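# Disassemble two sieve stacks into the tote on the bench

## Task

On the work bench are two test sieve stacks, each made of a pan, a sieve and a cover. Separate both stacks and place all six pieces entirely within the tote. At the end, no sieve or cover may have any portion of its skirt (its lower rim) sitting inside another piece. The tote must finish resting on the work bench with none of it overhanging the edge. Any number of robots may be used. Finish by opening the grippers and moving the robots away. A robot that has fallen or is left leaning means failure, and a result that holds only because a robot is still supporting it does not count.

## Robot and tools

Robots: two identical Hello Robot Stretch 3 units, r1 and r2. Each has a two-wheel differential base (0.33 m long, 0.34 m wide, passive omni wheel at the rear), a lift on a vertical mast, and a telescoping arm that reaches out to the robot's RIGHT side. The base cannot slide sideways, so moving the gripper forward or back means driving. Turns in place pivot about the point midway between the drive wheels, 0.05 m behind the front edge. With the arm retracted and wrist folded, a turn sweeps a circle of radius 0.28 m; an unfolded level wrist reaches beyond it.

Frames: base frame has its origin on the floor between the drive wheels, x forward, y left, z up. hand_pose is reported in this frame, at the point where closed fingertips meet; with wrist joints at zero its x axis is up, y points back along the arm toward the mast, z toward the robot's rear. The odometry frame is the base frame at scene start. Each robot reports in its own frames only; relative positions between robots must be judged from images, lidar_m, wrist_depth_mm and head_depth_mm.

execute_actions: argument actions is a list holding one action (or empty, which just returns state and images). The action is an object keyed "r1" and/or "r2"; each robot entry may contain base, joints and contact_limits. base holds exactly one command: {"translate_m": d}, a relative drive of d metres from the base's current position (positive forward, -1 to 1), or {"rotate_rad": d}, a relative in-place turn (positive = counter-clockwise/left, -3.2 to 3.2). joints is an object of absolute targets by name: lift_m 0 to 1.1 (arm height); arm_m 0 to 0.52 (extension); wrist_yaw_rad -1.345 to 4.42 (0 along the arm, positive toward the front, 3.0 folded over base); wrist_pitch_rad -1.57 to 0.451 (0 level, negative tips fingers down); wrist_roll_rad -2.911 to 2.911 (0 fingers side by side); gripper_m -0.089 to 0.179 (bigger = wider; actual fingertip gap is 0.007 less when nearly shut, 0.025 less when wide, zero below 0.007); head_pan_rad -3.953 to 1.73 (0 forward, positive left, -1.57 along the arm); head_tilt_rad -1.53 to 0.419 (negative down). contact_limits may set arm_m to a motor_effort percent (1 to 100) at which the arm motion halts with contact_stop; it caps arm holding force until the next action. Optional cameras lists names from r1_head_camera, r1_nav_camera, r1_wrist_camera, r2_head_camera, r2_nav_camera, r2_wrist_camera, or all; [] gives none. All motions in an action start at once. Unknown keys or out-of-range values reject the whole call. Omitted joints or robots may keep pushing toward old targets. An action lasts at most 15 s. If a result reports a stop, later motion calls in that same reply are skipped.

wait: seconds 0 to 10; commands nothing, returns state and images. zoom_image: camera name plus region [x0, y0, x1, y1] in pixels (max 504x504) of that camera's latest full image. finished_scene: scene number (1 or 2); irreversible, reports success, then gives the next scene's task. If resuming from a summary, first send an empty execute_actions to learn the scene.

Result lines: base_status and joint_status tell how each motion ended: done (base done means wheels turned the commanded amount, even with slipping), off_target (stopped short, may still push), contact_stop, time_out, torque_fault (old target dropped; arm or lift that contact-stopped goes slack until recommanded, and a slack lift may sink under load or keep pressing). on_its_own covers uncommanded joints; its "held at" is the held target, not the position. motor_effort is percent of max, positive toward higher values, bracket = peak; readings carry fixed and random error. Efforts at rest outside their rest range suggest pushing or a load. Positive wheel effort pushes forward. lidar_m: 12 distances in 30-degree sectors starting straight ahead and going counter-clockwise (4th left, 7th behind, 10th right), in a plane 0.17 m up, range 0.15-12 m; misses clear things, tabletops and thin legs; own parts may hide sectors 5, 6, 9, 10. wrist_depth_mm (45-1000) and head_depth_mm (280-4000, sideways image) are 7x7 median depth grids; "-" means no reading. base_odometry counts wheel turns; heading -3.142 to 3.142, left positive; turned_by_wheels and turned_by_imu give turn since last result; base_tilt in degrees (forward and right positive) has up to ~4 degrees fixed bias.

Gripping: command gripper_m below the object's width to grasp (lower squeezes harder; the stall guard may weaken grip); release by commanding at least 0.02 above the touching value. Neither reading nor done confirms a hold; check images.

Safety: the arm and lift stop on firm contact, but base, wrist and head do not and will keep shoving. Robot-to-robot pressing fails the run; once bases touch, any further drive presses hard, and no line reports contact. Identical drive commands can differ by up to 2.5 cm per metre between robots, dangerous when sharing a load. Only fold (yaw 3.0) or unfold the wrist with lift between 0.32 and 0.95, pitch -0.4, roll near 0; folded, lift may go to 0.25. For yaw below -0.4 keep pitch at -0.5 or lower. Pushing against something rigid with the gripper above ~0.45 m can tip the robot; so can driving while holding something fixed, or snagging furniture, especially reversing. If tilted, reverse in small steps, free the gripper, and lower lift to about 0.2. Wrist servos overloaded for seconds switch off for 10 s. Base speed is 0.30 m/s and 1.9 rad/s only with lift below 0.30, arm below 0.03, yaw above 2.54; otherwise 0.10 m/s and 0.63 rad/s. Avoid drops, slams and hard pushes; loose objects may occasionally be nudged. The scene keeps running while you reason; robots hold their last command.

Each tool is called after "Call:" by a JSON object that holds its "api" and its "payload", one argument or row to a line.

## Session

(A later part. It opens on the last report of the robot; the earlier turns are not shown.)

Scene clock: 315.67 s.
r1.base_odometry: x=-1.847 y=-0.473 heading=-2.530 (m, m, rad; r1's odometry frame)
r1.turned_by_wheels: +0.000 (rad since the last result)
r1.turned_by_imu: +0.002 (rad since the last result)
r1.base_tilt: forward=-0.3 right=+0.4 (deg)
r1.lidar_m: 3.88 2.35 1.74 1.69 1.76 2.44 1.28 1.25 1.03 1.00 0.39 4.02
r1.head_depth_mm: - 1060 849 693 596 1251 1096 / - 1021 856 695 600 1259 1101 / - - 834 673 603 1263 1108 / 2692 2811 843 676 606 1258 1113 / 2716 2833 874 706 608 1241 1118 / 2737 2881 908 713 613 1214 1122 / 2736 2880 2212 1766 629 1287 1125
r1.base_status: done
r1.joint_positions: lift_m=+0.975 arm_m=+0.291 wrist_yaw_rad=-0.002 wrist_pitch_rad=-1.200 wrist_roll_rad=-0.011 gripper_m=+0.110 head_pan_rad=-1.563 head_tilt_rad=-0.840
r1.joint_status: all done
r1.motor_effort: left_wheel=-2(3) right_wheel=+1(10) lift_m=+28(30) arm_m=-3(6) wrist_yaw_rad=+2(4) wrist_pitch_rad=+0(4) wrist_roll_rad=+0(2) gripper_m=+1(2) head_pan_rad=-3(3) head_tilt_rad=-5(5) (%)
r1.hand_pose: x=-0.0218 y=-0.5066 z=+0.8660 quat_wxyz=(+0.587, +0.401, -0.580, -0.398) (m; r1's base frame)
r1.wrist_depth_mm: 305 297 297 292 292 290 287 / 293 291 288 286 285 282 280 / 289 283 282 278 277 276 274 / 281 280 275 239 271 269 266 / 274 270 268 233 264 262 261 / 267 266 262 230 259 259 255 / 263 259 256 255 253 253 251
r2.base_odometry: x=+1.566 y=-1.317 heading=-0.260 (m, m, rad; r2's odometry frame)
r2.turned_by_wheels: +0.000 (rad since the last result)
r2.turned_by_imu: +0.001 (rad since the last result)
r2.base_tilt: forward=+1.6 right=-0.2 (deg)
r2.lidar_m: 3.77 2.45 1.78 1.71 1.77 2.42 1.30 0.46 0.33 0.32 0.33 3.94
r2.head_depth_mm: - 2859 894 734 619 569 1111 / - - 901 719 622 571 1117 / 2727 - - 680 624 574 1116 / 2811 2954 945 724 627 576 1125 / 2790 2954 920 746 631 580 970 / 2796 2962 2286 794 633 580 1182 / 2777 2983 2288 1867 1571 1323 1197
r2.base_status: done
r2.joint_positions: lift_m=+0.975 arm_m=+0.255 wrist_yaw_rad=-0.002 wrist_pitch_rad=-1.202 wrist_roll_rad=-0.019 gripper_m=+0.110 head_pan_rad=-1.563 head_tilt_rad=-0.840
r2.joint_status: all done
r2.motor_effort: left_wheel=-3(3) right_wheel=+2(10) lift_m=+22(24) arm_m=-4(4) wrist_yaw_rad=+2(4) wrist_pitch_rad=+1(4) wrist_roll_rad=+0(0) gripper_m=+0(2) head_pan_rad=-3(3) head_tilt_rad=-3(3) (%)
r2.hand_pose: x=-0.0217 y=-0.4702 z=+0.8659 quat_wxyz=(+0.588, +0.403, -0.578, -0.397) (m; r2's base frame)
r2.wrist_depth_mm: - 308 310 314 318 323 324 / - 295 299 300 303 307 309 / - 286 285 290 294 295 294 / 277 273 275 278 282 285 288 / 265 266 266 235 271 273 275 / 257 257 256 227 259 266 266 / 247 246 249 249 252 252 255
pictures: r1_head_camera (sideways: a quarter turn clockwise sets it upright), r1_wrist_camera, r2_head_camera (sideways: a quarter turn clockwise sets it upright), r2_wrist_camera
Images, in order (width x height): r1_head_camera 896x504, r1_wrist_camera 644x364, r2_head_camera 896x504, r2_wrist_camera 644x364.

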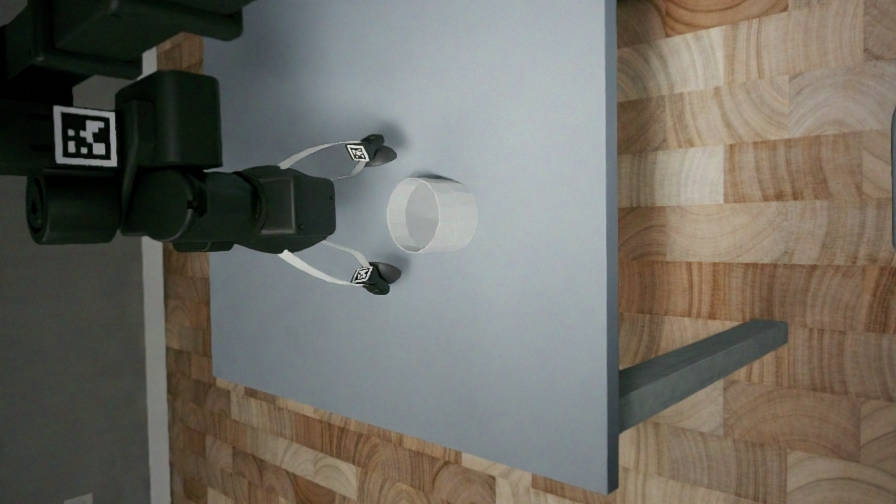

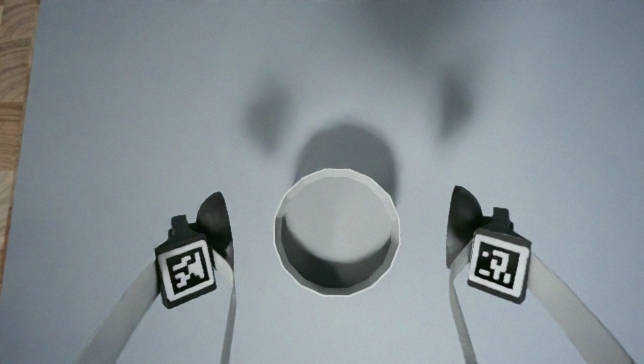

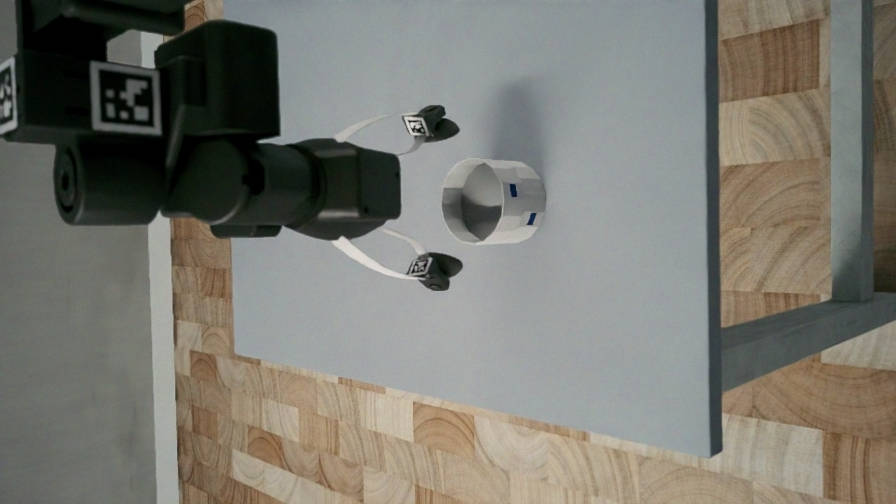

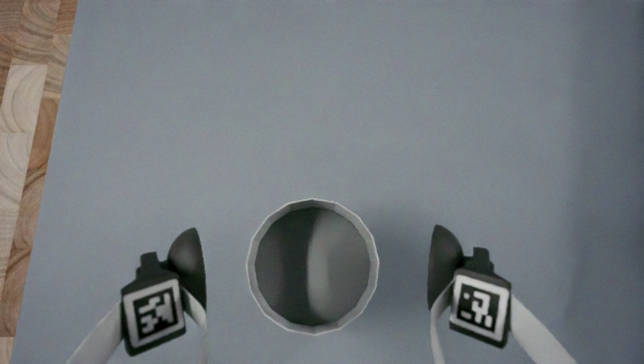

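Call:
{"api": "execute_actions", "payload": {
  "actions": [
    {"r1":{"joints":{"lift_m":0.912}},"r2":{"base":{"translate_m":0.003},"joints":{"lift_m":0.913}}}
  ],
  "cameras": ["r1_wrist_camera","r2_wrist_camera"]
}}

Call:
{"api": "execute_actions", "payload": {
  "actions": [
    {"r1":{"joints":{"gripper_m":0.05}},"r2":{"joints":{"gripper_m":0.05}}}
  ],
  "cameras": []
}}

Call:
{"api": "execute_actions", "payload": {
  "actions": [
    {"r1":{"joints":{"lift_m":0.95}},"r2":{"joints":{"lift_m":0.95}}}
  ],
  "cameras": ["r1_head_camera","r1_wrist_camera","r2_head_camera","r2_wrist_camera"]
}}

Scene clock: 327.83 s.
r1.base_odometry: x=-1.847 y=-0.473 heading=-2.530 (m, m, rad; r1's odometry frame)
r1.turned_by_wheels: +0.000 (rad since the last result)
r1.turned_by_imu: +0.001 (rad since the last result)
r1.base_tilt: forward=-0.6 right=+0.7 (deg)
r1.lidar_m: 3.88 2.36 1.73 1.69 1.76 2.45 1.28 1.26 1.03 1.00 0.39 4.03
r1.head_depth_mm: 2756 - - 693 597 1251 1100 / 2672 - 825 698 599 1252 1103 / 2701 - - 666 604 1258 1104 / 2710 2824 871 670 606 1276 1114 / 2706 2856 874 707 608 1247 1113 / 2746 2873 906 710 611 1203 1120 / 2715 2873 2211 1770 631 1295 1119
r1.base_status: not commanded
r1.joint_positions: lift_m=+0.912 arm_m=+0.291 wrist_yaw_rad=-0.002 wrist_pitch_rad=-1.201 wrist_roll_rad=-0.011 gripper_m=+0.110 head_pan_rad=-1.563 head_tilt_rad=-0.840
r1.joint_status: all done
r1.motor_effort: left_wheel=-2(2) right_wheel=+1(1) lift_m=+21(21) arm_m=-2(3) wrist_yaw_rad=+2(2) wrist_pitch_rad=+0(0) wrist_roll_rad=+0(0) gripper_m=+1(0) head_pan_rad=-3(3) head_tilt_rad=-5(4) (%)
r1.hand_pose: x=-0.0218 y=-0.5064 z=+0.8033 quat_wxyz=(+0.586, +0.401, -0.580, -0.398) (m; r1's base frame)
r1.wrist_depth_mm: 232 229 227 225 224 221 220 / 225 224 221 220 217 217 214 / 219 219 216 215 214 211 208 / 215 214 212 175 175 206 204 / 209 208 174 172 169 203 201 / 206 205 202 167 168 196 196 / 201 200 197 196 195 193 192
r2.base_odometry: x=+1.569 y=-1.318 heading=-0.260 (m, m, rad; r2's odometry frame)
r2.turned_by_wheels: +0.000 (rad since the last result)
r2.turned_by_imu: +0.001 (rad since the last result)
r2.base_tilt: forward=+1.5 right=-0.1 (deg)
r2.lidar_m: 3.76 2.46 1.78 1.71 1.77 2.41 1.29 0.46 0.33 0.32 0.33 3.92
r2.head_depth_mm: 2776 - - 731 620 569 1114 / 2790 - - 754 620 571 1114 / 2761 3019 - 659 623 574 1116 / 2786 2929 911 744 628 577 1126 / 2818 2938 919 748 630 579 999 / 2776 2973 2290 816 634 581 1189 / 2778 2984 2310 1881 1572 1329 1192
r2.base_status: done
r2.joint_positions: lift_m=+0.913 arm_m=+0.255 wrist_yaw_rad=-0.002 wrist_pitch_rad=-1.203 wrist_roll_rad=-0.019 gripper_m=+0.110 head_pan_rad=-1.563 head_tilt_rad=-0.840
r2.joint_status: all done
r2.motor_effort: left_wheel=-1(2) right_wheel=+2(7) lift_m=+17(22) arm_m=-3(4) wrist_yaw_rad=+3(2) wrist_pitch_rad=+1(1) wrist_roll_rad=+0(0) gripper_m=-1(0) head_pan_rad=-3(3) head_tilt_rad=-4(4) (%)
r2.hand_pose: x=-0.0217 y=-0.4699 z=+0.8041 quat_wxyz=(+0.588, +0.403, -0.578, -0.397) (m; r2's base frame)
r2.wrist_depth_mm: 238 240 241 245 245 248 251 / 227 229 231 234 237 238 241 / 218 220 222 224 227 229 230 / 211 213 214 180 218 219 221 / 204 205 177 176 207 212 213 / 196 199 169 169 172 205 207 / 190 190 192 164 195 196 199
pictures: r1_wrist_camera, r2_wrist_camera
Images, in order (width x height): r1_wrist_camera 644x364, r2_wrist_camera 644x364.

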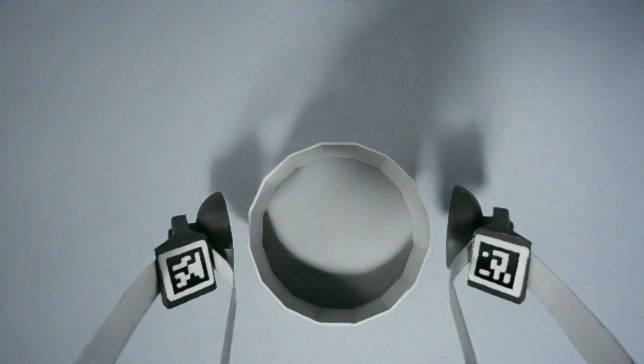

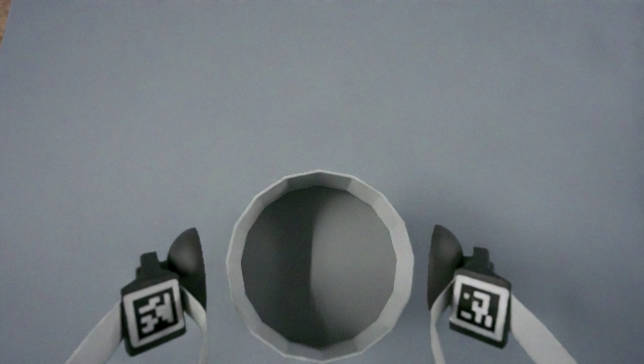

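Scene clock: 328.93 s.
r1.base_odometry: x=-1.847 y=-0.473 heading=-2.530 (m, m, rad; r1's odometry frame)
r1.turned_by_wheels: +0.000 (rad since the last result)
r1.turned_by_imu: +0.000 (rad since the last result)
r1.base_tilt: forward=-0.6 right=+0.6 (deg)
r1.lidar_m: 3.88 2.36 1.73 1.69 1.77 2.44 1.28 1.25 1.03 1.00 0.40 4.02
r1.head_depth_mm: 2702 - - 692 597 1253 1103 / 2651 - 826 695 600 1254 1108 / 2694 - - 667 601 1256 1107 / 2722 2825 874 669 607 1269 1114 / 2731 2855 873 708 609 1249 1117 / 2723 2888 907 714 613 1207 1118 / 2748 2872 2194 1762 629 1282 1128
r1.base_status: not commanded
r1.joint_positions: lift_m=+0.912 arm_m=+0.291 wrist_yaw_rad=-0.002 wrist_pitch_rad=-1.202 wrist_roll_rad=-0.011 gripper_m=+0.051 head_pan_rad=-1.563 head_tilt_rad=-0.840
r1.joint_status: all done
r1.motor_effort: left_wheel=-2(2) right_wheel=+1(1) lift_m=+22(23) arm_m=-2(3) wrist_yaw_rad=+1(2) wrist_pitch_rad=+1(1) wrist_roll_rad=+0(1) gripper_m=-19(100) head_pan_rad=-3(3) head_tilt_rad=-5(5) (%)
r1.hand_pose: x=-0.0217 y=-0.5061 z=+0.8032 quat_wxyz=(+0.586, +0.402, -0.580, -0.398) (m; r1's base frame)
r1.wrist_depth_mm: 230 228 227 225 223 221 219 / 224 223 222 220 216 215 214 / 219 218 216 214 212 210 209 / 213 213 211 171 170 206 205 / 210 207 168 167 166 202 199 / 205 204 201 165 165 196 196 / 201 200 198 195 196 192 193
r2.base_odometry: x=+1.569 y=-1.318 heading=-0.260 (m, m, rad; r2's odometry frame)
r2.turned_by_wheels: +0.000 (rad since the last result)
r2.turned_by_imu: +0.000 (rad since the last result)
r2.base_tilt: forward=+1.7 right=-0.3 (deg)
r2.lidar_m: 3.77 2.45 1.78 1.72 1.78 2.42 1.30 0.46 0.33 0.32 0.33 3.94
r2.head_depth_mm: 2797 - - 730 619 571 1112 / 2770 - - 737 622 571 1123 / 2777 3025 - 654 626 574 1123 / 2781 2931 912 746 627 576 1122 / 2786 3004 917 749 630 579 1002 / 2789 2967 2288 817 634 580 1189 / 2790 3001 2313 1851 1565 1330 1193
r2.base_status: not commanded
r2.joint_positions: lift_m=+0.913 arm_m=+0.255 wrist_yaw_rad=-0.002 wrist_pitch_rad=-1.204 wrist_roll_rad=-0.019 gripper_m=+0.051 head_pan_rad=-1.563 head_tilt_rad=-0.840
r2.joint_status: all done
r2.motor_effort: left_wheel=-2(2) right_wheel=+2(2) lift_m=+18(18) arm_m=-4(4) wrist_yaw_rad=+2(2) wrist_pitch_rad=+1(2) wrist_roll_rad=+0(0) gripper_m=-19(100) head_pan_rad=-3(3) head_tilt_rad=-3(3) (%)
r2.hand_pose: x=-0.0217 y=-0.4696 z=+0.8040 quat_wxyz=(+0.588, +0.404, -0.577, -0.398) (m; r2's base frame)
r2.wrist_depth_mm: 237 238 240 243 244 248 251 / 227 229 230 233 234 239 239 / 219 221 222 224 226 228 231 / 211 212 214 178 217 219 220 / 203 205 173 173 176 212 213 / 197 198 166 167 167 204 206 / 191 191 190 162 195 197 198
pictures: none
No camera images: the call's "cameras" was empty. Leave "cameras" out to get every camera's image.

Scene clock: 330.10 s.
r1.base_odometry: x=-1.847 y=-0.473 heading=-2.530 (m, m, rad; r1's odometry frame)
r1.turned_by_wheels: +0.000 (rad since the last result)
r1.turned_by_imu: +0.000 (rad since the last result)
r1.base_tilt: forward=-0.7 right=+0.4 (deg)
r1.lidar_m: 3.87 2.35 1.74 1.69 1.76 2.44 1.28 1.25 1.03 1.00 0.39 4.05
r1.head_depth_mm: 2609 - 823 692 597 1263 1102 / 2557 - 855 695 601 1257 1101 / 2609 - 835 662 604 1263 1107 / 2660 2854 868 668 607 1261 1114 / 2708 2866 873 710 610 1251 1116 / 2724 2887 910 710 614 1202 1126 / 2703 2860 2198 1793 630 1290 1126
r1.base_status: not commanded
r1.joint_positions: lift_m=+0.950 arm_m=+0.291 wrist_yaw_rad=-0.002 wrist_pitch_rad=-1.204 wrist_roll_rad=-0.011 gripper_m=+0.051 head_pan_rad=-1.563 head_tilt_rad=-0.840
r1.joint_status: all done
r1.motor_effort: left_wheel=-2(2) right_wheel=+1(1) lift_m=+31(27) arm_m=-2(2) wrist_yaw_rad=+1(1) wrist_pitch_rad=+1(1) wrist_roll_rad=+0(0) gripper_m=-20(19) head_pan_rad=-3(3) head_tilt_rad=-4(5) (%)
r1.hand_pose: x=-0.0217 y=-0.5057 z=+0.8407 quat_wxyz=(+0.586, +0.402, -0.580, -0.399) (m; r1's base frame)
r1.wrist_depth_mm: 271 268 267 265 262 261 258 / 266 262 262 259 257 255 254 / 260 259 254 253 253 250 246 / 254 252 250 171 171 245 241 / 248 246 168 169 167 239 237 / 242 241 237 164 163 231 233 / 236 236 233 231 231 230 227
r2.base_odometry: x=+1.569 y=-1.318 heading=-0.260 (m, m, rad; r2's odometry frame)
r2.turned_by_wheels: +0.000 (rad since the last result)
r2.turned_by_imu: +0.000 (rad since the last result)
r2.base_tilt: forward=+1.6 right=-0.2 (deg)
r2.lidar_m: 3.77 2.46 1.78 1.71 1.78 2.41 1.29 0.46 0.33 0.32 0.33 3.93
r2.head_depth_mm: 2689 - 869 733 619 569 1114 / 2667 - 849 737 623 572 1116 / 2746 - - 622 625 574 1121 / 2777 2932 914 706 629 576 1126 / 2760 2943 918 747 631 579 999 / 2755 3000 2280 819 634 579 1190 / 2766 2983 2315 1873 1569 1332 1191
r2.base_status: not commanded
r2.joint_positions: lift_m=+0.950 arm_m=+0.255 wrist_yaw_rad=-0.002 wrist_pitch_rad=-1.206 wrist_roll_rad=-0.019 gripper_m=+0.051 head_pan_rad=-1.563 head_tilt_rad=-0.840
r2.joint_status: all done
r2.motor_effort: left_wheel=-2(2) right_wheel=+2(2) lift_m=+25(26) arm_m=-4(4) wrist_yaw_rad=+2(3) wrist_pitch_rad=+2(3) wrist_roll_rad=+0(0) gripper_m=-18(18) head_pan_rad=-3(3) head_tilt_rad=-3(3) (%)
r2.hand_pose: x=-0.0217 y=-0.4691 z=+0.8405 quat_wxyz=(+0.587, +0.404, -0.577, -0.398) (m; r2's base frame)
r2.wrist_depth_mm: - 279 281 285 290 290 293 / 269 269 270 273 275 277 281 / 259 256 259 262 266 266 271 / 249 247 249 178 254 256 259 / 239 239 174 174 177 249 249 / 232 232 166 167 167 239 239 / 224 224 224 161 228 230 233
pictures: r1_head_camera (sideways: a quarter turn clockwise sets it upright), r1_wrist_camera, r2_head_camera (sideways: a quarter turn clockwise sets it upright), r2_wrist_camera
Images, in order (width x height): r1_head_camera 896x504, r1_wrist_camera 644x364, r2_head_camera 896x504, r2_wrist_camera 644x364.

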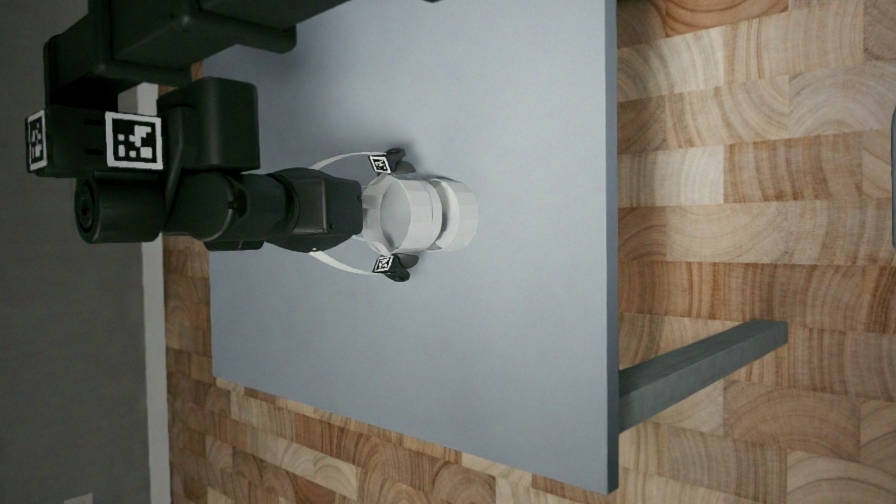

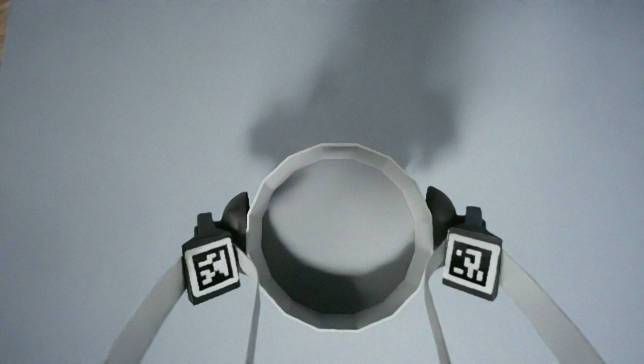

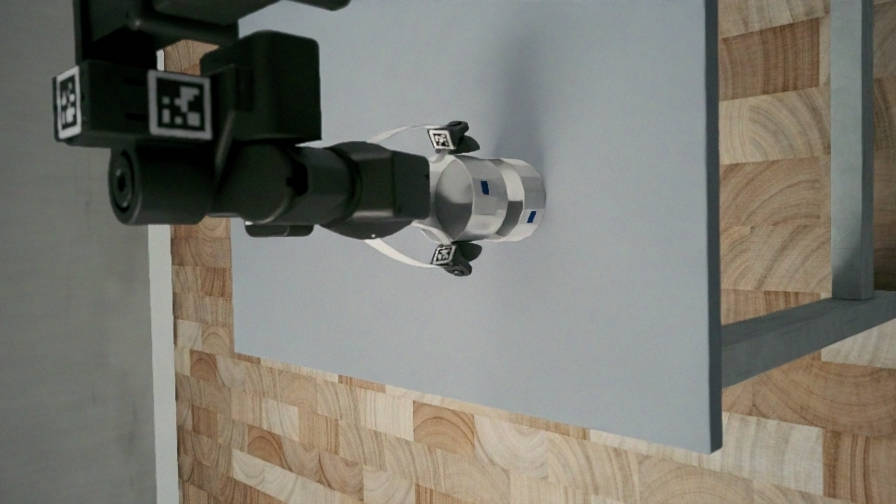

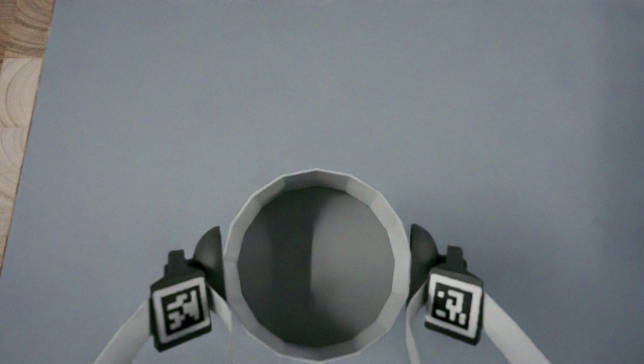

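Call:
{"api": "execute_actions", "payload": {
  "actions": [
    {"r1":{"base":{"translate_m":-0.465},"joints":{"lift_m":1.005,"arm_m":0.433}},"r2":{"base":{"translate_m":-0.518},"joints":{"lift_m":1.005,"arm_m":0.33}}}
  ]
}}

Scene clock: 351.97 s.
r1.base_odometry: x=-1.467 y=-0.206 heading=-2.530 (m, m, rad; r1's odometry frame)
r1.turned_by_wheels: +0.000 (rad since the last result)
r1.turned_by_imu: +0.002 (rad since the last result)
r1.base_tilt: forward=-0.4 right=+0.7 (deg)
r1.lidar_m: 4.34 2.34 1.75 1.70 1.77 2.45 4.42 0.81 1.02 0.99 1.04 0.73
r1.head_depth_mm: - 2715 849 690 595 1256 1103 / 2744 1072 800 662 600 1262 1102 / - 866 814 662 602 1259 1107 / 2658 1043 806 670 607 1257 1111 / 2725 2817 823 687 609 1275 1116 / 2731 2876 880 713 612 1274 1123 / 2716 2901 885 718 616 1286 1124
r1.base_status: done
r1.joint_positions: lift_m=+1.005 arm_m=+0.433 wrist_yaw_rad=-0.001 wrist_pitch_rad=-1.205 wrist_roll_rad=-0.011 gripper_m=+0.051 head_pan_rad=-1.563 head_tilt_rad=-0.840
r1.joint_status: all done
r1.motor_effort: left_wheel=-1(7) right_wheel=+1(3) lift_m=+31(32) arm_m=+3(4) wrist_yaw_rad=+1(2) wrist_pitch_rad=+2(1) wrist_roll_rad=+0(1) gripper_m=-20(19) head_pan_rad=-3(3) head_tilt_rad=-4(5) (%)
r1.hand_pose: x=-0.0217 y=-0.6469 z=+0.8956 quat_wxyz=(+0.586, +0.403, -0.579, -0.399) (m; r1's base frame)
r1.wrist_depth_mm: 331 330 254 324 295 315 228 / 322 320 242 314 308 308 231 / 317 316 236 309 304 300 219 / 312 310 232 171 171 294 218 / 302 301 169 167 166 260 210 / 296 296 285 164 164 264 205 / 292 234 284 257 282 259 272
r2.base_odometry: x=+1.069 y=-1.185 heading=-0.260 (m, m, rad; r2's odometry frame)
r2.turned_by_wheels: +0.000 (rad since the last result)
r2.turned_by_imu: +0.004 (rad since the last result)
r2.base_tilt: forward=+1.6 right=-0.2 (deg)
r2.lidar_m: 4.26 2.45 1.78 1.71 1.77 2.41 4.40 0.46 0.34 0.32 0.34 0.46
r2.head_depth_mm: 2819 2838 840 694 619 568 1113 / - 2776 864 731 622 572 1117 / - - 654 660 625 574 1119 / 2806 2917 813 674 628 574 1122 / 2798 2975 918 684 629 579 1126 / 2808 2988 925 752 633 582 1129 / 2793 2953 932 758 638 584 1134
r2.base_status: done
r2.joint_positions: lift_m=+1.005 arm_m=+0.330 wrist_yaw_rad=-0.001 wrist_pitch_rad=-1.207 wrist_roll_rad=-0.019 gripper_m=+0.051 head_pan_rad=-1.563 head_tilt_rad=-0.840
r2.joint_status: all done
r2.motor_effort: left_wheel=-2(7) right_wheel=+2(4) lift_m=+25(25) arm_m=+4(3) wrist_yaw_rad=+2(2) wrist_pitch_rad=+3(3) wrist_roll_rad=+0(0) gripper_m=-18(18) head_pan_rad=-4(3) head_tilt_rad=-3(4) (%)
r2.hand_pose: x=-0.0217 y=-0.5433 z=+0.8954 quat_wxyz=(+0.587, +0.405, -0.577, -0.398) (m; r2's base frame)
r2.wrist_depth_mm: 336 339 285 343 197 261 355 / 322 324 308 329 333 286 338 / 311 237 311 318 318 270 326 / 299 226 300 179 311 255 314 / 291 213 174 174 177 241 305 / 279 205 165 167 167 213 296 / 271 203 235 161 275 207 281
pictures: r1_head_camera (sideways: a quarter turn clockwise sets it upright), r1_nav_camera (sideways: a quarter turn counterclockwise sets it upright), r1_wrist_camera, r2_head_camera (sideways: a quarter turn clockwise sets it upright), r2_nav_camera (sideways: a quarter turn counterclockwise sets it upright), r2_wrist_camera
Images, in order (width x height): r1_head_camera 896x504, r1_nav_camera 672x504, r1_wrist_camera 644x364, r2_head_camera 896x504, r2_nav_camera 672x504, r2_wrist_camera 644x364.

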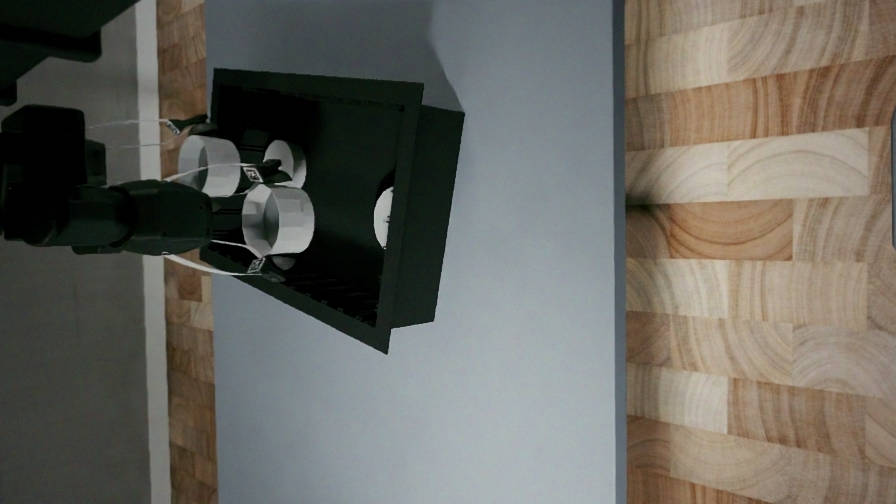

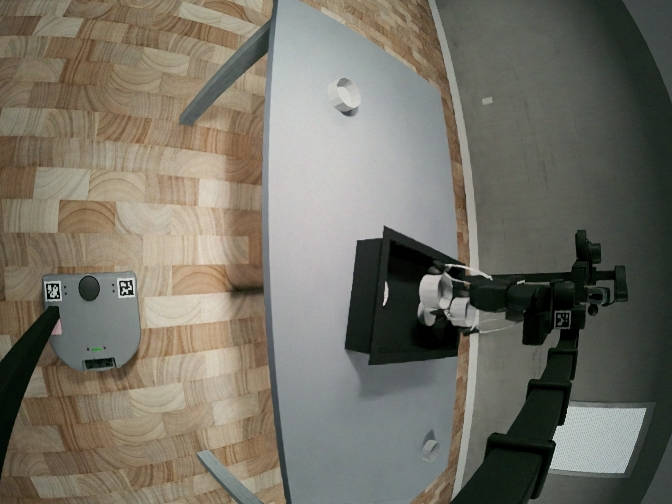

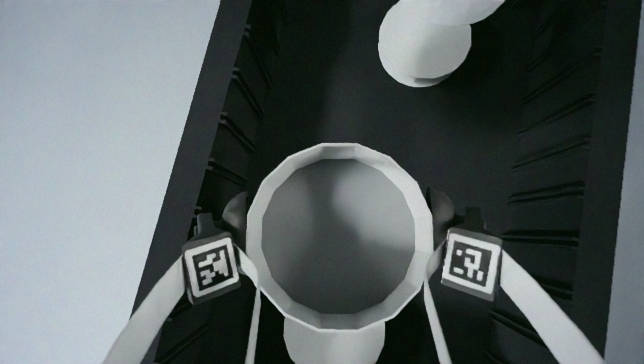

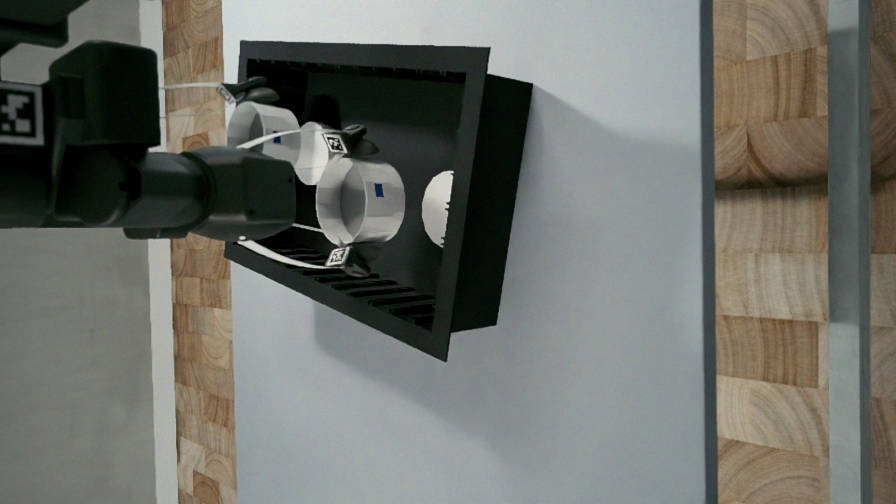

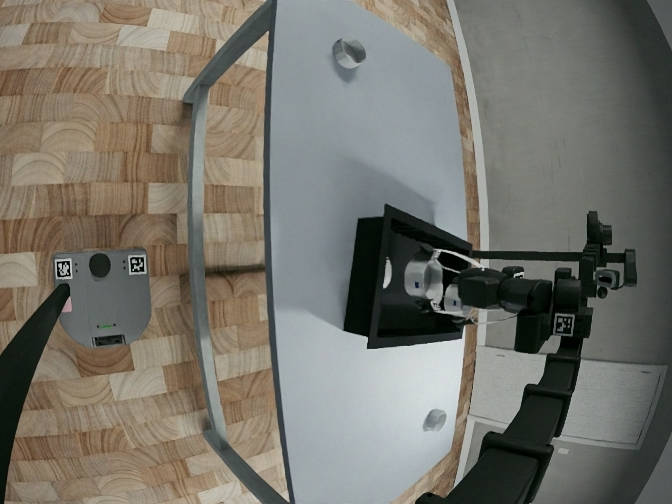

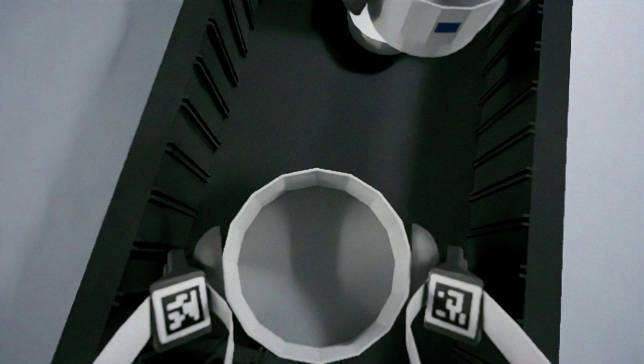

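Call:
{"api": "execute_actions", "payload": {
  "actions": [
    {"r1":{"base":{"translate_m":-0.004},"joints":{"arm_m":0.446,"lift_m":0.905}}}
  ],
  "cameras": ["r1_head_camera","r1_wrist_camera","r2_wrist_camera"]
}}

Scene clock: 366.07 s.
r1.base_odometry: x=-1.463 y=-0.204 heading=-2.530 (m, m, rad; r1's odometry frame)
r1.turned_by_wheels: +0.000 (rad since the last result)
r1.turned_by_imu: +0.001 (rad since the last result)
r1.base_tilt: forward=-0.4 right=+0.7 (deg)
r1.lidar_m: 4.34 2.34 1.75 1.70 1.77 2.46 4.43 0.81 1.02 0.99 1.03 0.74
r1.head_depth_mm: 2690 2921 - 674 598 1248 1102 / 2619 889 824 662 601 1259 1102 / 725 - 830 665 603 1265 1111 / 2636 2785 808 670 606 1266 1115 / 2719 2819 794 687 611 1273 1113 / 2725 2822 881 714 612 1276 1122 / 2714 2921 883 716 615 1282 1125
r1.base_status: done
r1.joint_positions: lift_m=+0.905 arm_m=+0.446 wrist_yaw_rad=-0.001 wrist_pitch_rad=-1.205 wrist_roll_rad=-0.011 gripper_m=+0.051 head_pan_rad=-1.563 head_tilt_rad=-0.840
r1.joint_status: all done
r1.motor_effort: left_wheel=-1(6) right_wheel=+0(2) lift_m=+23(26) arm_m=+3(8) wrist_yaw_rad=+1(1) wrist_pitch_rad=+1(2) wrist_roll_rad=+0(0) gripper_m=-19(19) head_pan_rad=-3(4) head_tilt_rad=-5(4) (%)
r1.hand_pose: x=-0.0217 y=-0.6598 z=+0.7959 quat_wxyz=(+0.586, +0.403, -0.579, -0.399) (m; r1's base frame)
r1.wrist_depth_mm: 220 127 201 213 208 209 206 / 120 131 209 208 206 204 203 / 117 139 204 203 201 200 197 / 115 149 201 171 171 195 193 / 117 158 168 168 166 192 189 / 123 155 190 164 164 187 179 / 129 188 188 164 186 183 164
r2.base_odometry: x=+1.069 y=-1.185 heading=-0.260 (m, m, rad; r2's odometry frame)
r2.turned_by_wheels: +0.000 (rad since the last result)
r2.turned_by_imu: +0.001 (rad since the last result)
r2.base_tilt: forward=+1.6 right=-0.2 (deg)
r2.lidar_m: 4.28 2.44 1.78 1.71 1.77 2.42 4.40 0.46 0.34 0.32 0.34 0.46
r2.head_depth_mm: 2850 2867 839 695 619 570 1112 / - 862 869 729 623 571 1116 / - - 654 660 625 575 1118 / 2794 2966 814 674 627 576 1126 / 2796 2915 921 684 631 580 1126 / 2794 2997 926 751 634 582 1131 / 2760 2967 933 756 636 583 1136
r2.base_status: not commanded
r2.joint_positions: lift_m=+1.005 arm_m=+0.330 wrist_yaw_rad=-0.001 wrist_pitch_rad=-1.207 wrist_roll_rad=-0.019 gripper_m=+0.051 head_pan_rad=-1.563 head_tilt_rad=-0.840
r2.joint_status: not commanded
r2.motor_effort: left_wheel=-1(1) right_wheel=+1(1) lift_m=+24(24) arm_m=+3(2) wrist_yaw_rad=+2(2) wrist_pitch_rad=+3(3) wrist_roll_rad=+0(0) gripper_m=-18(18) head_pan_rad=-3(3) head_tilt_rad=-3(4) (%)
r2.hand_pose: x=-0.0217 y=-0.5433 z=+0.8954 quat_wxyz=(+0.587, +0.405, -0.577, -0.398) (m; r2's base frame)
r2.wrist_depth_mm: 337 341 284 339 326 280 354 / 326 323 310 305 299 276 342 / 310 238 307 318 317 270 328 / 301 225 302 178 306 254 314 / 291 212 173 174 176 240 306 / 280 204 165 168 167 211 293 / 270 203 235 161 273 208 284
pictures: r1_head_camera (sideways: a quarter turn clockwise sets it upright), r1_wrist_camera, r2_wrist_camera
Images, in order (width x height): r1_head_camera 896x504, r1_wrist_camera 644x364, r2_wrist_camera 644x364.

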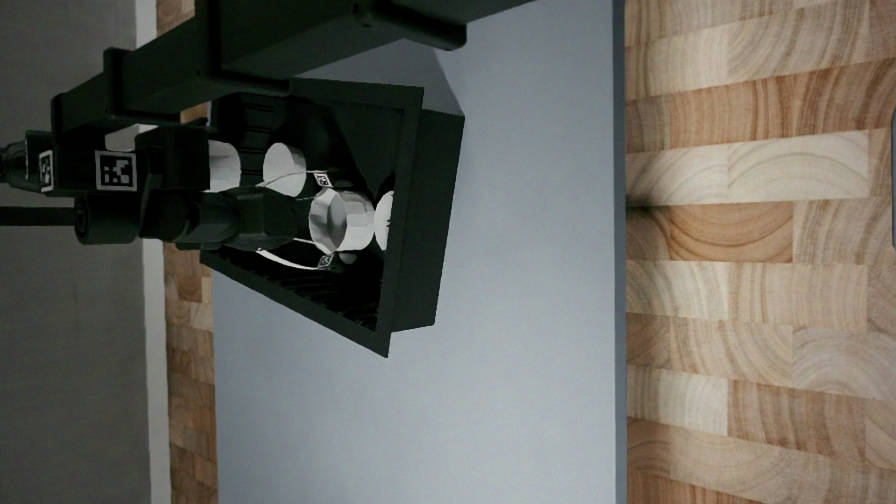

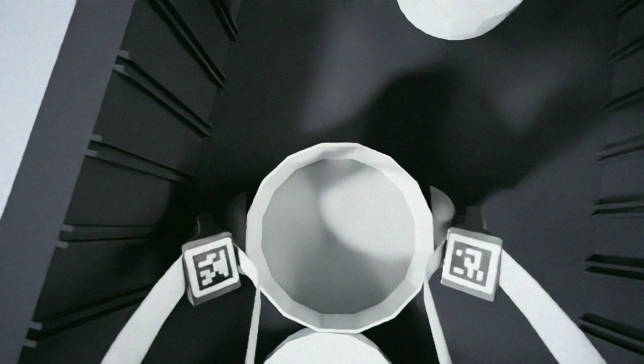

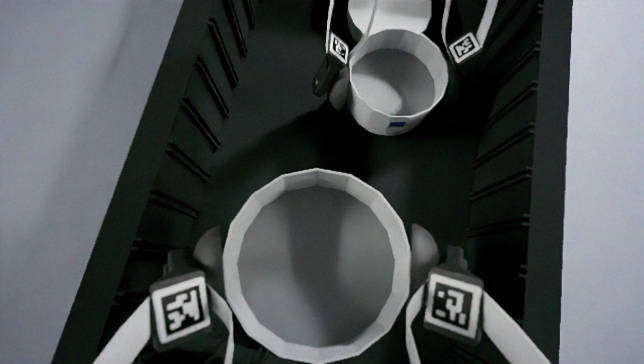

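Call:
{"api": "execute_actions", "payload": {
  "actions": [
    {"r1":{"joints":{"lift_m":0.896}}}
  ],
  "cameras": []
}}

Call:
{"api": "execute_actions", "payload": {
  "actions": [
    {"r1":{"joints":{"gripper_m":0.1}}}
  ],
  "cameras": ["r1_wrist_camera"]
}}

Call:
{"api": "execute_actions", "payload": {
  "actions": [
    {"r1":{"joints":{"lift_m":0.995}}}
  ],
  "cameras": ["r1_wrist_camera","r2_wrist_camera"]
}}

Scene clock: 375.37 s.
r1.base_odometry: x=-1.463 y=-0.204 heading=-2.530 (m, m, rad; r1's odometry frame)
r1.turned_by_wheels: +0.000 (rad since the last result)
r1.turned_by_imu: +0.001 (rad since the last result)
r1.base_tilt: forward=-0.3 right=+0.6 (deg)
r1.lidar_m: 4.34 2.34 1.75 1.70 1.77 2.45 4.43 0.81 1.03 0.99 1.03 0.74
r1.head_depth_mm: 2692 2917 - 669 595 1252 1102 / 2579 897 821 662 601 1259 1106 / 724 - 827 665 605 1257 1107 / 2665 2816 806 669 605 1266 1114 / 2692 2847 798 688 609 1269 1118 / 2717 2877 882 712 612 1275 1122 / 2763 2897 888 717 616 1289 1131
r1.base_status: not commanded
r1.joint_positions: lift_m=+0.896 arm_m=+0.446 wrist_yaw_rad=-0.001 wrist_pitch_rad=-1.205 wrist_roll_rad=-0.011 gripper_m=+0.051 head_pan_rad=-1.563 head_tilt_rad=-0.840
r1.joint_status: all done
r1.motor_effort: left_wheel=-1(1) right_wheel=+1(1) lift_m=+22(24) arm_m=+3(3) wrist_yaw_rad=+1(1) wrist_pitch_rad=+1(2) wrist_roll_rad=+0(0) gripper_m=-19(18) head_pan_rad=-4(3) head_tilt_rad=-5(4) (%)
r1.hand_pose: x=-0.0217 y=-0.6598 z=+0.7869 quat_wxyz=(+0.586, +0.403, -0.579, -0.399) (m; r1's base frame)
r1.wrist_depth_mm: 113 128 202 202 201 200 199 / 110 131 200 199 197 195 195 / 108 139 195 193 193 191 189 / 112 149 191 171 170 186 184 / 117 158 168 169 165 182 180 / 123 154 182 164 163 178 175 / 129 179 178 156 176 175 165
r2.base_odometry: x=+1.069 y=-1.185 heading=-0.260 (m, m, rad; r2's odometry frame)
r2.turned_by_wheels: +0.000 (rad since the last result)
r2.turned_by_imu: +0.001 (rad since the last result)
r2.base_tilt: forward=+1.7 right=-0.3 (deg)
r2.lidar_m: 4.28 2.44 1.78 1.71 1.77 2.41 4.40 0.46 0.34 0.32 0.34 0.46
r2.head_depth_mm: 2831 2860 842 694 620 569 1112 / - 863 877 732 623 572 1117 / - - 654 661 624 575 1120 / 2738 2912 814 675 627 576 1126 / 2774 2955 918 685 630 578 1126 / 2776 2991 927 752 634 582 1132 / 2805 2999 927 758 637 584 1133
r2.base_status: not commanded
r2.joint_positions: lift_m=+1.005 arm_m=+0.330 wrist_yaw_rad=-0.001 wrist_pitch_rad=-1.207 wrist_roll_rad=-0.019 gripper_m=+0.051 head_pan_rad=-1.563 head_tilt_rad=-0.840
r2.joint_status: not commanded
r2.motor_effort: left_wheel=-1(2) right_wheel=+2(2) lift_m=+25(24) arm_m=+4(4) wrist_yaw_rad=+2(1) wrist_pitch_rad=+3(2) wrist_roll_rad=+0(0) gripper_m=-18(18) head_pan_rad=-3(3) head_tilt_rad=-3(3) (%)
r2.hand_pose: x=-0.0217 y=-0.5433 z=+0.8954 quat_wxyz=(+0.587, +0.405, -0.577, -0.398) (m; r2's base frame)
r2.wrist_depth_mm: 337 341 284 340 320 290 356 / 322 323 313 322 308 280 338 / 312 238 310 317 317 271 326 / 303 226 299 178 309 255 314 / 289 213 174 174 176 241 304 / 281 205 166 168 166 212 293 / 269 202 234 161 277 207 282
pictures: none
No camera images: the call's "cameras" was empty. Leave "cameras" out to get every camera's image.

Scene clock: 376.37 s.
r1.base_odometry: x=-1.463 y=-0.204 heading=-2.530 (m, m, rad; r1's odometry frame)
r1.turned_by_wheels: +0.000 (rad since the last result)
r1.turned_by_imu: +0.000 (rad since the last result)
r1.base_tilt: forward=-0.5 right=+0.7 (deg)
r1.lidar_m: 4.36 2.35 1.76 1.70 1.77 2.45 4.43 0.81 1.02 0.99 1.03 0.74
r1.head_depth_mm: 2719 2896 - 670 596 1250 1100 / 2563 896 823 660 599 1259 1100 / 726 - 840 665 603 1263 1106 / 2664 2815 802 669 605 1265 1111 / 2717 2864 796 687 608 1275 1111 / 2764 2871 879 712 612 1275 1120 / 2735 2869 888 717 614 1285 1125
r1.base_status: not commanded
r1.joint_positions: lift_m=+0.896 arm_m=+0.446 wrist_yaw_rad=-0.001 wrist_pitch_rad=-1.205 wrist_roll_rad=-0.011 gripper_m=+0.100 head_pan_rad=-1.563 head_tilt_rad=-0.840
r1.joint_status: all done
r1.motor_effort: left_wheel=-1(1) right_wheel=+1(0) lift_m=+22(22) arm_m=+2(3) wrist_yaw_rad=+1(1) wrist_pitch_rad=+2(1) wrist_roll_rad=+0(0) gripper_m=+0(90) head_pan_rad=-3(3) head_tilt_rad=-5(5) (%)
r1.hand_pose: x=-0.0217 y=-0.6598 z=+0.7869 quat_wxyz=(+0.586, +0.403, -0.579, -0.399) (m; r1's base frame)
r1.wrist_depth_mm: 113 128 201 204 200 199 198 / 110 132 198 199 198 195 193 / 108 140 195 193 192 191 189 / 113 149 191 172 171 188 185 / 117 156 170 168 166 183 180 / 123 152 182 165 164 178 176 / 129 180 180 156 177 177 162
r2.base_odometry: x=+1.069 y=-1.185 heading=-0.260 (m, m, rad; r2's odometry frame)
r2.turned_by_wheels: +0.000 (rad since the last result)
r2.turned_by_imu: +0.000 (rad since the last result)
r2.base_tilt: forward=+1.5 right=-0.2 (deg)
r2.lidar_m: 4.28 2.44 1.78 1.71 1.77 2.41 4.38 0.46 0.34 0.32 0.33 0.46
r2.head_depth_mm: 2836 2835 840 694 619 569 1110 / - 864 855 731 622 572 1121 / - - 655 659 625 574 1118 / 2741 2916 812 675 628 577 1122 / 2793 2948 922 684 631 579 1130 / 2776 3018 927 751 633 582 1128 / 2792 3004 932 757 637 583 1133
r2.base_status: not commanded
r2.joint_positions: lift_m=+1.005 arm_m=+0.330 wrist_yaw_rad=-0.001 wrist_pitch_rad=-1.207 wrist_roll_rad=-0.019 gripper_m=+0.051 head_pan_rad=-1.563 head_tilt_rad=-0.840
r2.joint_status: not commanded
r2.motor_effort: left_wheel=-2(2) right_wheel=+1(2) lift_m=+25(24) arm_m=+2(4) wrist_yaw_rad=+2(2) wrist_pitch_rad=+3(3) wrist_roll_rad=+0(0) gripper_m=-18(18) head_pan_rad=-3(3) head_tilt_rad=-3(4) (%)
r2.hand_pose: x=-0.0217 y=-0.5433 z=+0.8954 quat_wxyz=(+0.587, +0.405, -0.577, -0.398) (m; r2's base frame)
r2.wrist_depth_mm: 337 341 284 342 323 286 353 / 324 322 313 304 310 276 339 / 309 239 311 313 312 269 326 / 301 226 301 179 308 253 313 / 291 213 173 173 177 240 302 / 282 204 165 168 166 211 294 / 269 201 234 161 275 207 282
pictures: r1_wrist_camera
Images, in order (width x height): r1_wrist_camera 644x364.

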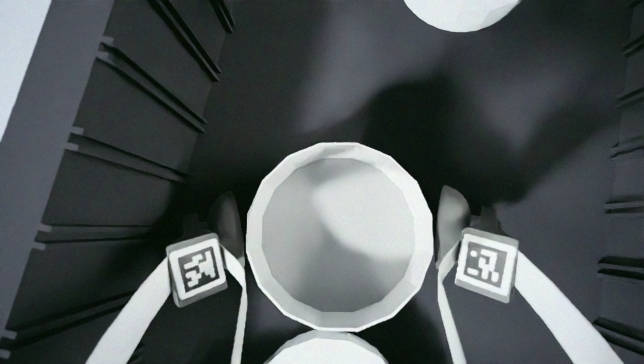

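Scene clock: 378.10 s.
r1.base_odometry: x=-1.463 y=-0.204 heading=-2.530 (m, m, rad; r1's odometry frame)
r1.turned_by_wheels: +0.000 (rad since the last result)
r1.turned_by_imu: +0.000 (rad since the last result)
r1.base_tilt: forward=-0.5 right=+0.6 (deg)
r1.lidar_m: 4.35 2.34 1.75 1.70 1.77 2.46 4.42 0.81 1.02 0.99 1.04 0.74
r1.head_depth_mm: - 2740 846 692 599 1249 1104 / 2763 2792 802 660 600 1254 1104 / - 912 841 663 602 1258 1109 / 2678 995 812 669 608 1261 1116 / 2710 2857 796 688 607 1271 1117 / 2735 2875 881 714 612 1278 1123 / 2717 2854 890 718 615 1279 1126
r1.base_status: not commanded
r1.joint_positions: lift_m=+0.995 arm_m=+0.446 wrist_yaw_rad=-0.001 wrist_pitch_rad=-1.205 wrist_roll_rad=-0.011 gripper_m=+0.100 head_pan_rad=-1.563 head_tilt_rad=-0.840
r1.joint_status: all done
r1.motor_effort: left_wheel=-1(2) right_wheel=+1(1) lift_m=+30(36) arm_m=+3(3) wrist_yaw_rad=+1(1) wrist_pitch_rad=+1(2) wrist_roll_rad=+0(0) gripper_m=+0(0) head_pan_rad=-4(3) head_tilt_rad=-5(5) (%)
r1.hand_pose: x=-0.0217 y=-0.6598 z=+0.8856 quat_wxyz=(+0.586, +0.403, -0.579, -0.399) (m; r1's base frame)
r1.wrist_depth_mm: 323 318 233 306 281 299 227 / 316 310 226 306 281 297 215 / 306 304 240 298 294 295 207 / 302 297 268 290 287 285 206 / 293 290 286 267 280 250 199 / 288 284 279 262 275 262 192 / 280 215 272 252 270 254 266
r2.base_odometry: x=+1.069 y=-1.185 heading=-0.260 (m, m, rad; r2's odometry frame)
r2.turned_by_wheels: +0.000 (rad since the last result)
r2.turned_by_imu: +0.000 (rad since the last result)
r2.base_tilt: forward=+1.7 right=-0.2 (deg)
r2.lidar_m: 4.26 2.44 1.78 1.71 1.77 2.41 4.40 0.46 0.34 0.32 0.34 0.46
r2.head_depth_mm: 2816 2815 840 694 620 569 1111 / - 2762 866 731 622 571 1116 / - - 654 659 624 574 1115 / 2798 2936 813 674 627 576 1119 / 2786 2962 921 684 631 579 1126 / 2800 2997 927 754 633 581 1130 / 2796 3024 931 756 637 584 1131
r2.base_status: not commanded
r2.joint_positions: lift_m=+1.005 arm_m=+0.330 wrist_yaw_rad=-0.001 wrist_pitch_rad=-1.207 wrist_roll_rad=-0.019 gripper_m=+0.051 head_pan_rad=-1.563 head_tilt_rad=-0.840
r2.joint_status: not commanded
r2.motor_effort: left_wheel=-3(2) right_wheel=+2(1) lift_m=+25(24) arm_m=+3(3) wrist_yaw_rad=+1(1) wrist_pitch_rad=+3(3) wrist_roll_rad=+0(0) gripper_m=-18(18) head_pan_rad=-3(3) head_tilt_rad=-3(3) (%)
r2.hand_pose: x=-0.0217 y=-0.5433 z=+0.8954 quat_wxyz=(+0.587, +0.405, -0.577, -0.398) (m; r2's base frame)
r2.wrist_depth_mm: 336 341 286 339 328 279 353 / 325 324 311 327 310 287 342 / 315 238 312 318 316 270 327 / 300 227 300 178 307 253 317 / 291 214 174 173 177 241 303 / 279 204 166 167 166 211 293 / 269 202 233 161 276 207 285
pictures: r1_wrist_camera, r2_wrist_camera
Images, in order (width x height): r1_wrist_camera 644x364, r2_wrist_camera 644x364.

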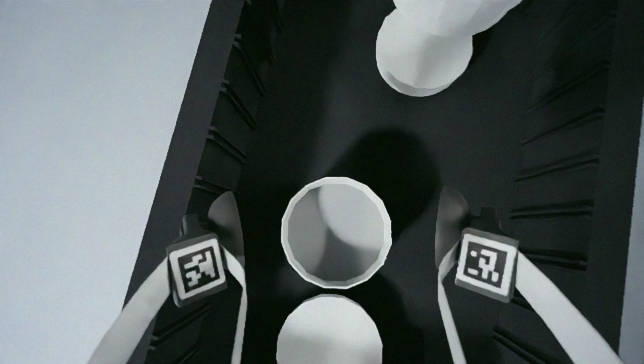

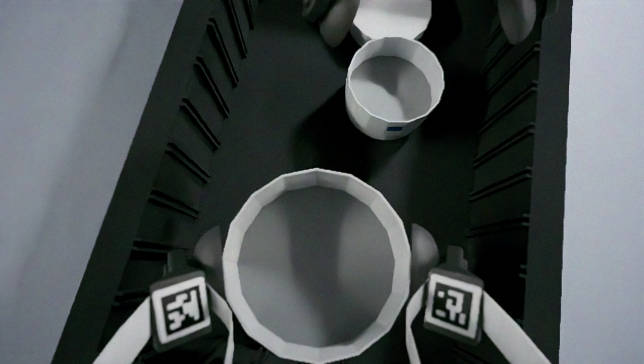

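Call:
{"api": "execute_actions", "payload": {
  "actions": [
    {"r1":{"base":{"translate_m":0.2},"joints":{"arm_m":0.291,"gripper_m":0.11}},"r2":{"base":{"translate_m":0.015},"joints":{"arm_m":0.418,"lift_m":0.955}}}
  ],
  "cameras": ["r2_wrist_camera","r2_head_camera"]
}}

Scene clock: 396.47 s.
r1.base_odometry: x=-1.627 y=-0.319 heading=-2.530 (m, m, rad; r1's odometry frame)
r1.turned_by_wheels: +0.000 (rad since the last result)
r1.turned_by_imu: +0.001 (rad since the last result)
r1.base_tilt: forward=-0.4 right=+0.6 (deg)
r1.lidar_m: 4.16 2.32 1.75 1.69 1.77 2.45 4.62 1.00 1.03 0.99 1.04 0.57
r1.head_depth_mm: - 930 788 660 597 1253 1102 / - 929 801 678 600 1252 1110 / - - 835 699 604 1269 1108 / 2702 2799 867 703 607 1266 1113 / 2738 2828 872 705 609 1268 1118 / 2722 2859 879 710 612 1282 1120 / 2747 2904 883 711 615 1281 1121
r1.base_status: done
r1.joint_positions: lift_m=+0.995 arm_m=+0.291 wrist_yaw_rad=-0.001 wrist_pitch_rad=-1.205 wrist_roll_rad=-0.011 gripper_m=+0.110 head_pan_rad=-1.563 head_tilt_rad=-0.840
r1.joint_status: all done
r1.motor_effort: left_wheel=-2(3) right_wheel=+1(6) lift_m=+29(29) arm_m=-3(1) wrist_yaw_rad=+1(1) wrist_pitch_rad=+1(1) wrist_roll_rad=+0(1) gripper_m=+0(52) head_pan_rad=-4(3) head_tilt_rad=-5(5) (%)
r1.hand_pose: x=-0.0217 y=-0.5054 z=+0.8856 quat_wxyz=(+0.586, +0.403, -0.579, -0.399) (m; r1's base frame)
r1.wrist_depth_mm: 324 319 314 315 311 287 283 / 314 311 309 306 304 297 282 / 308 304 300 298 296 289 268 / 300 299 297 295 291 263 264 / 292 293 286 287 287 282 197 / 287 285 283 280 280 276 275 / 283 276 276 275 274 269 268
r2.base_odometry: x=+1.083 y=-1.189 heading=-0.260 (m, m, rad; r2's odometry frame)
r2.turned_by_wheels: +0.000 (rad since the last result)
r2.turned_by_imu: +0.001 (rad since the last result)
r2.base_tilt: forward=+1.7 right=-0.2 (deg)
r2.lidar_m: 4.27 2.44 1.78 1.71 1.77 2.41 4.40 0.46 0.34 0.32 0.33 0.46
r2.head_depth_mm: - 2747 839 679 619 570 1117 / - 1514 877 733 622 572 1120 / - - 776 704 625 574 1120 / 2766 2948 794 685 627 577 1123 / 2788 2939 920 693 631 579 1125 / 2787 2998 926 752 633 581 1130 / 2794 2973 932 755 637 585 1135
r2.base_status: done
r2.joint_positions: lift_m=+0.955 arm_m=+0.418 wrist_yaw_rad=-0.001 wrist_pitch_rad=-1.207 wrist_roll_rad=-0.019 gripper_m=+0.051 head_pan_rad=-1.563 head_tilt_rad=-0.840
r2.joint_status: all done
r2.motor_effort: left_wheel=-2(2) right_wheel=+2(6) lift_m=+17(24) arm_m=+3(4) wrist_yaw_rad=+1(2) wrist_pitch_rad=+3(3) wrist_roll_rad=+0(0) gripper_m=-18(18) head_pan_rad=-3(3) head_tilt_rad=-2(3) (%)
r2.hand_pose: x=-0.0217 y=-0.6312 z=+0.8458 quat_wxyz=(+0.587, +0.405, -0.577, -0.398) (m; r2's base frame)
r2.wrist_depth_mm: 280 286 198 285 266 283 239 / 271 270 208 276 255 278 231 / 260 256 232 264 246 268 221 / 250 168 227 178 240 243 210 / 243 161 174 174 177 247 202 / 235 154 166 167 167 240 195 / 225 151 226 161 229 230 188
pictures: r2_head_camera (sideways: a quarter turn clockwise sets it upright), r2_wrist_camera
Images, in order (width x height): r2_head_camera 896x504, r2_wrist_camera 644x364.

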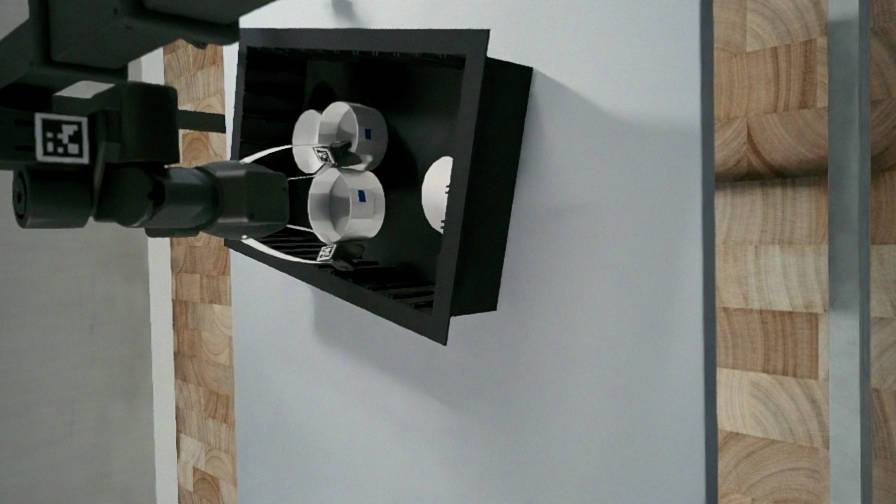

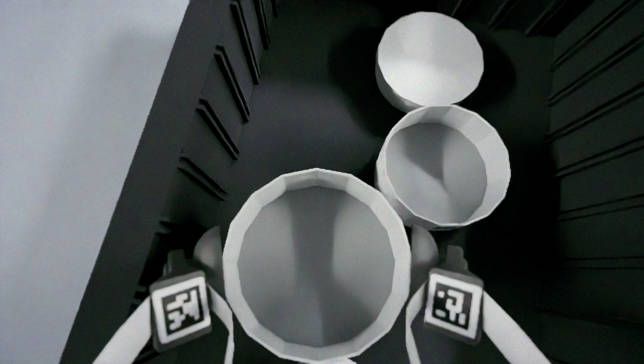

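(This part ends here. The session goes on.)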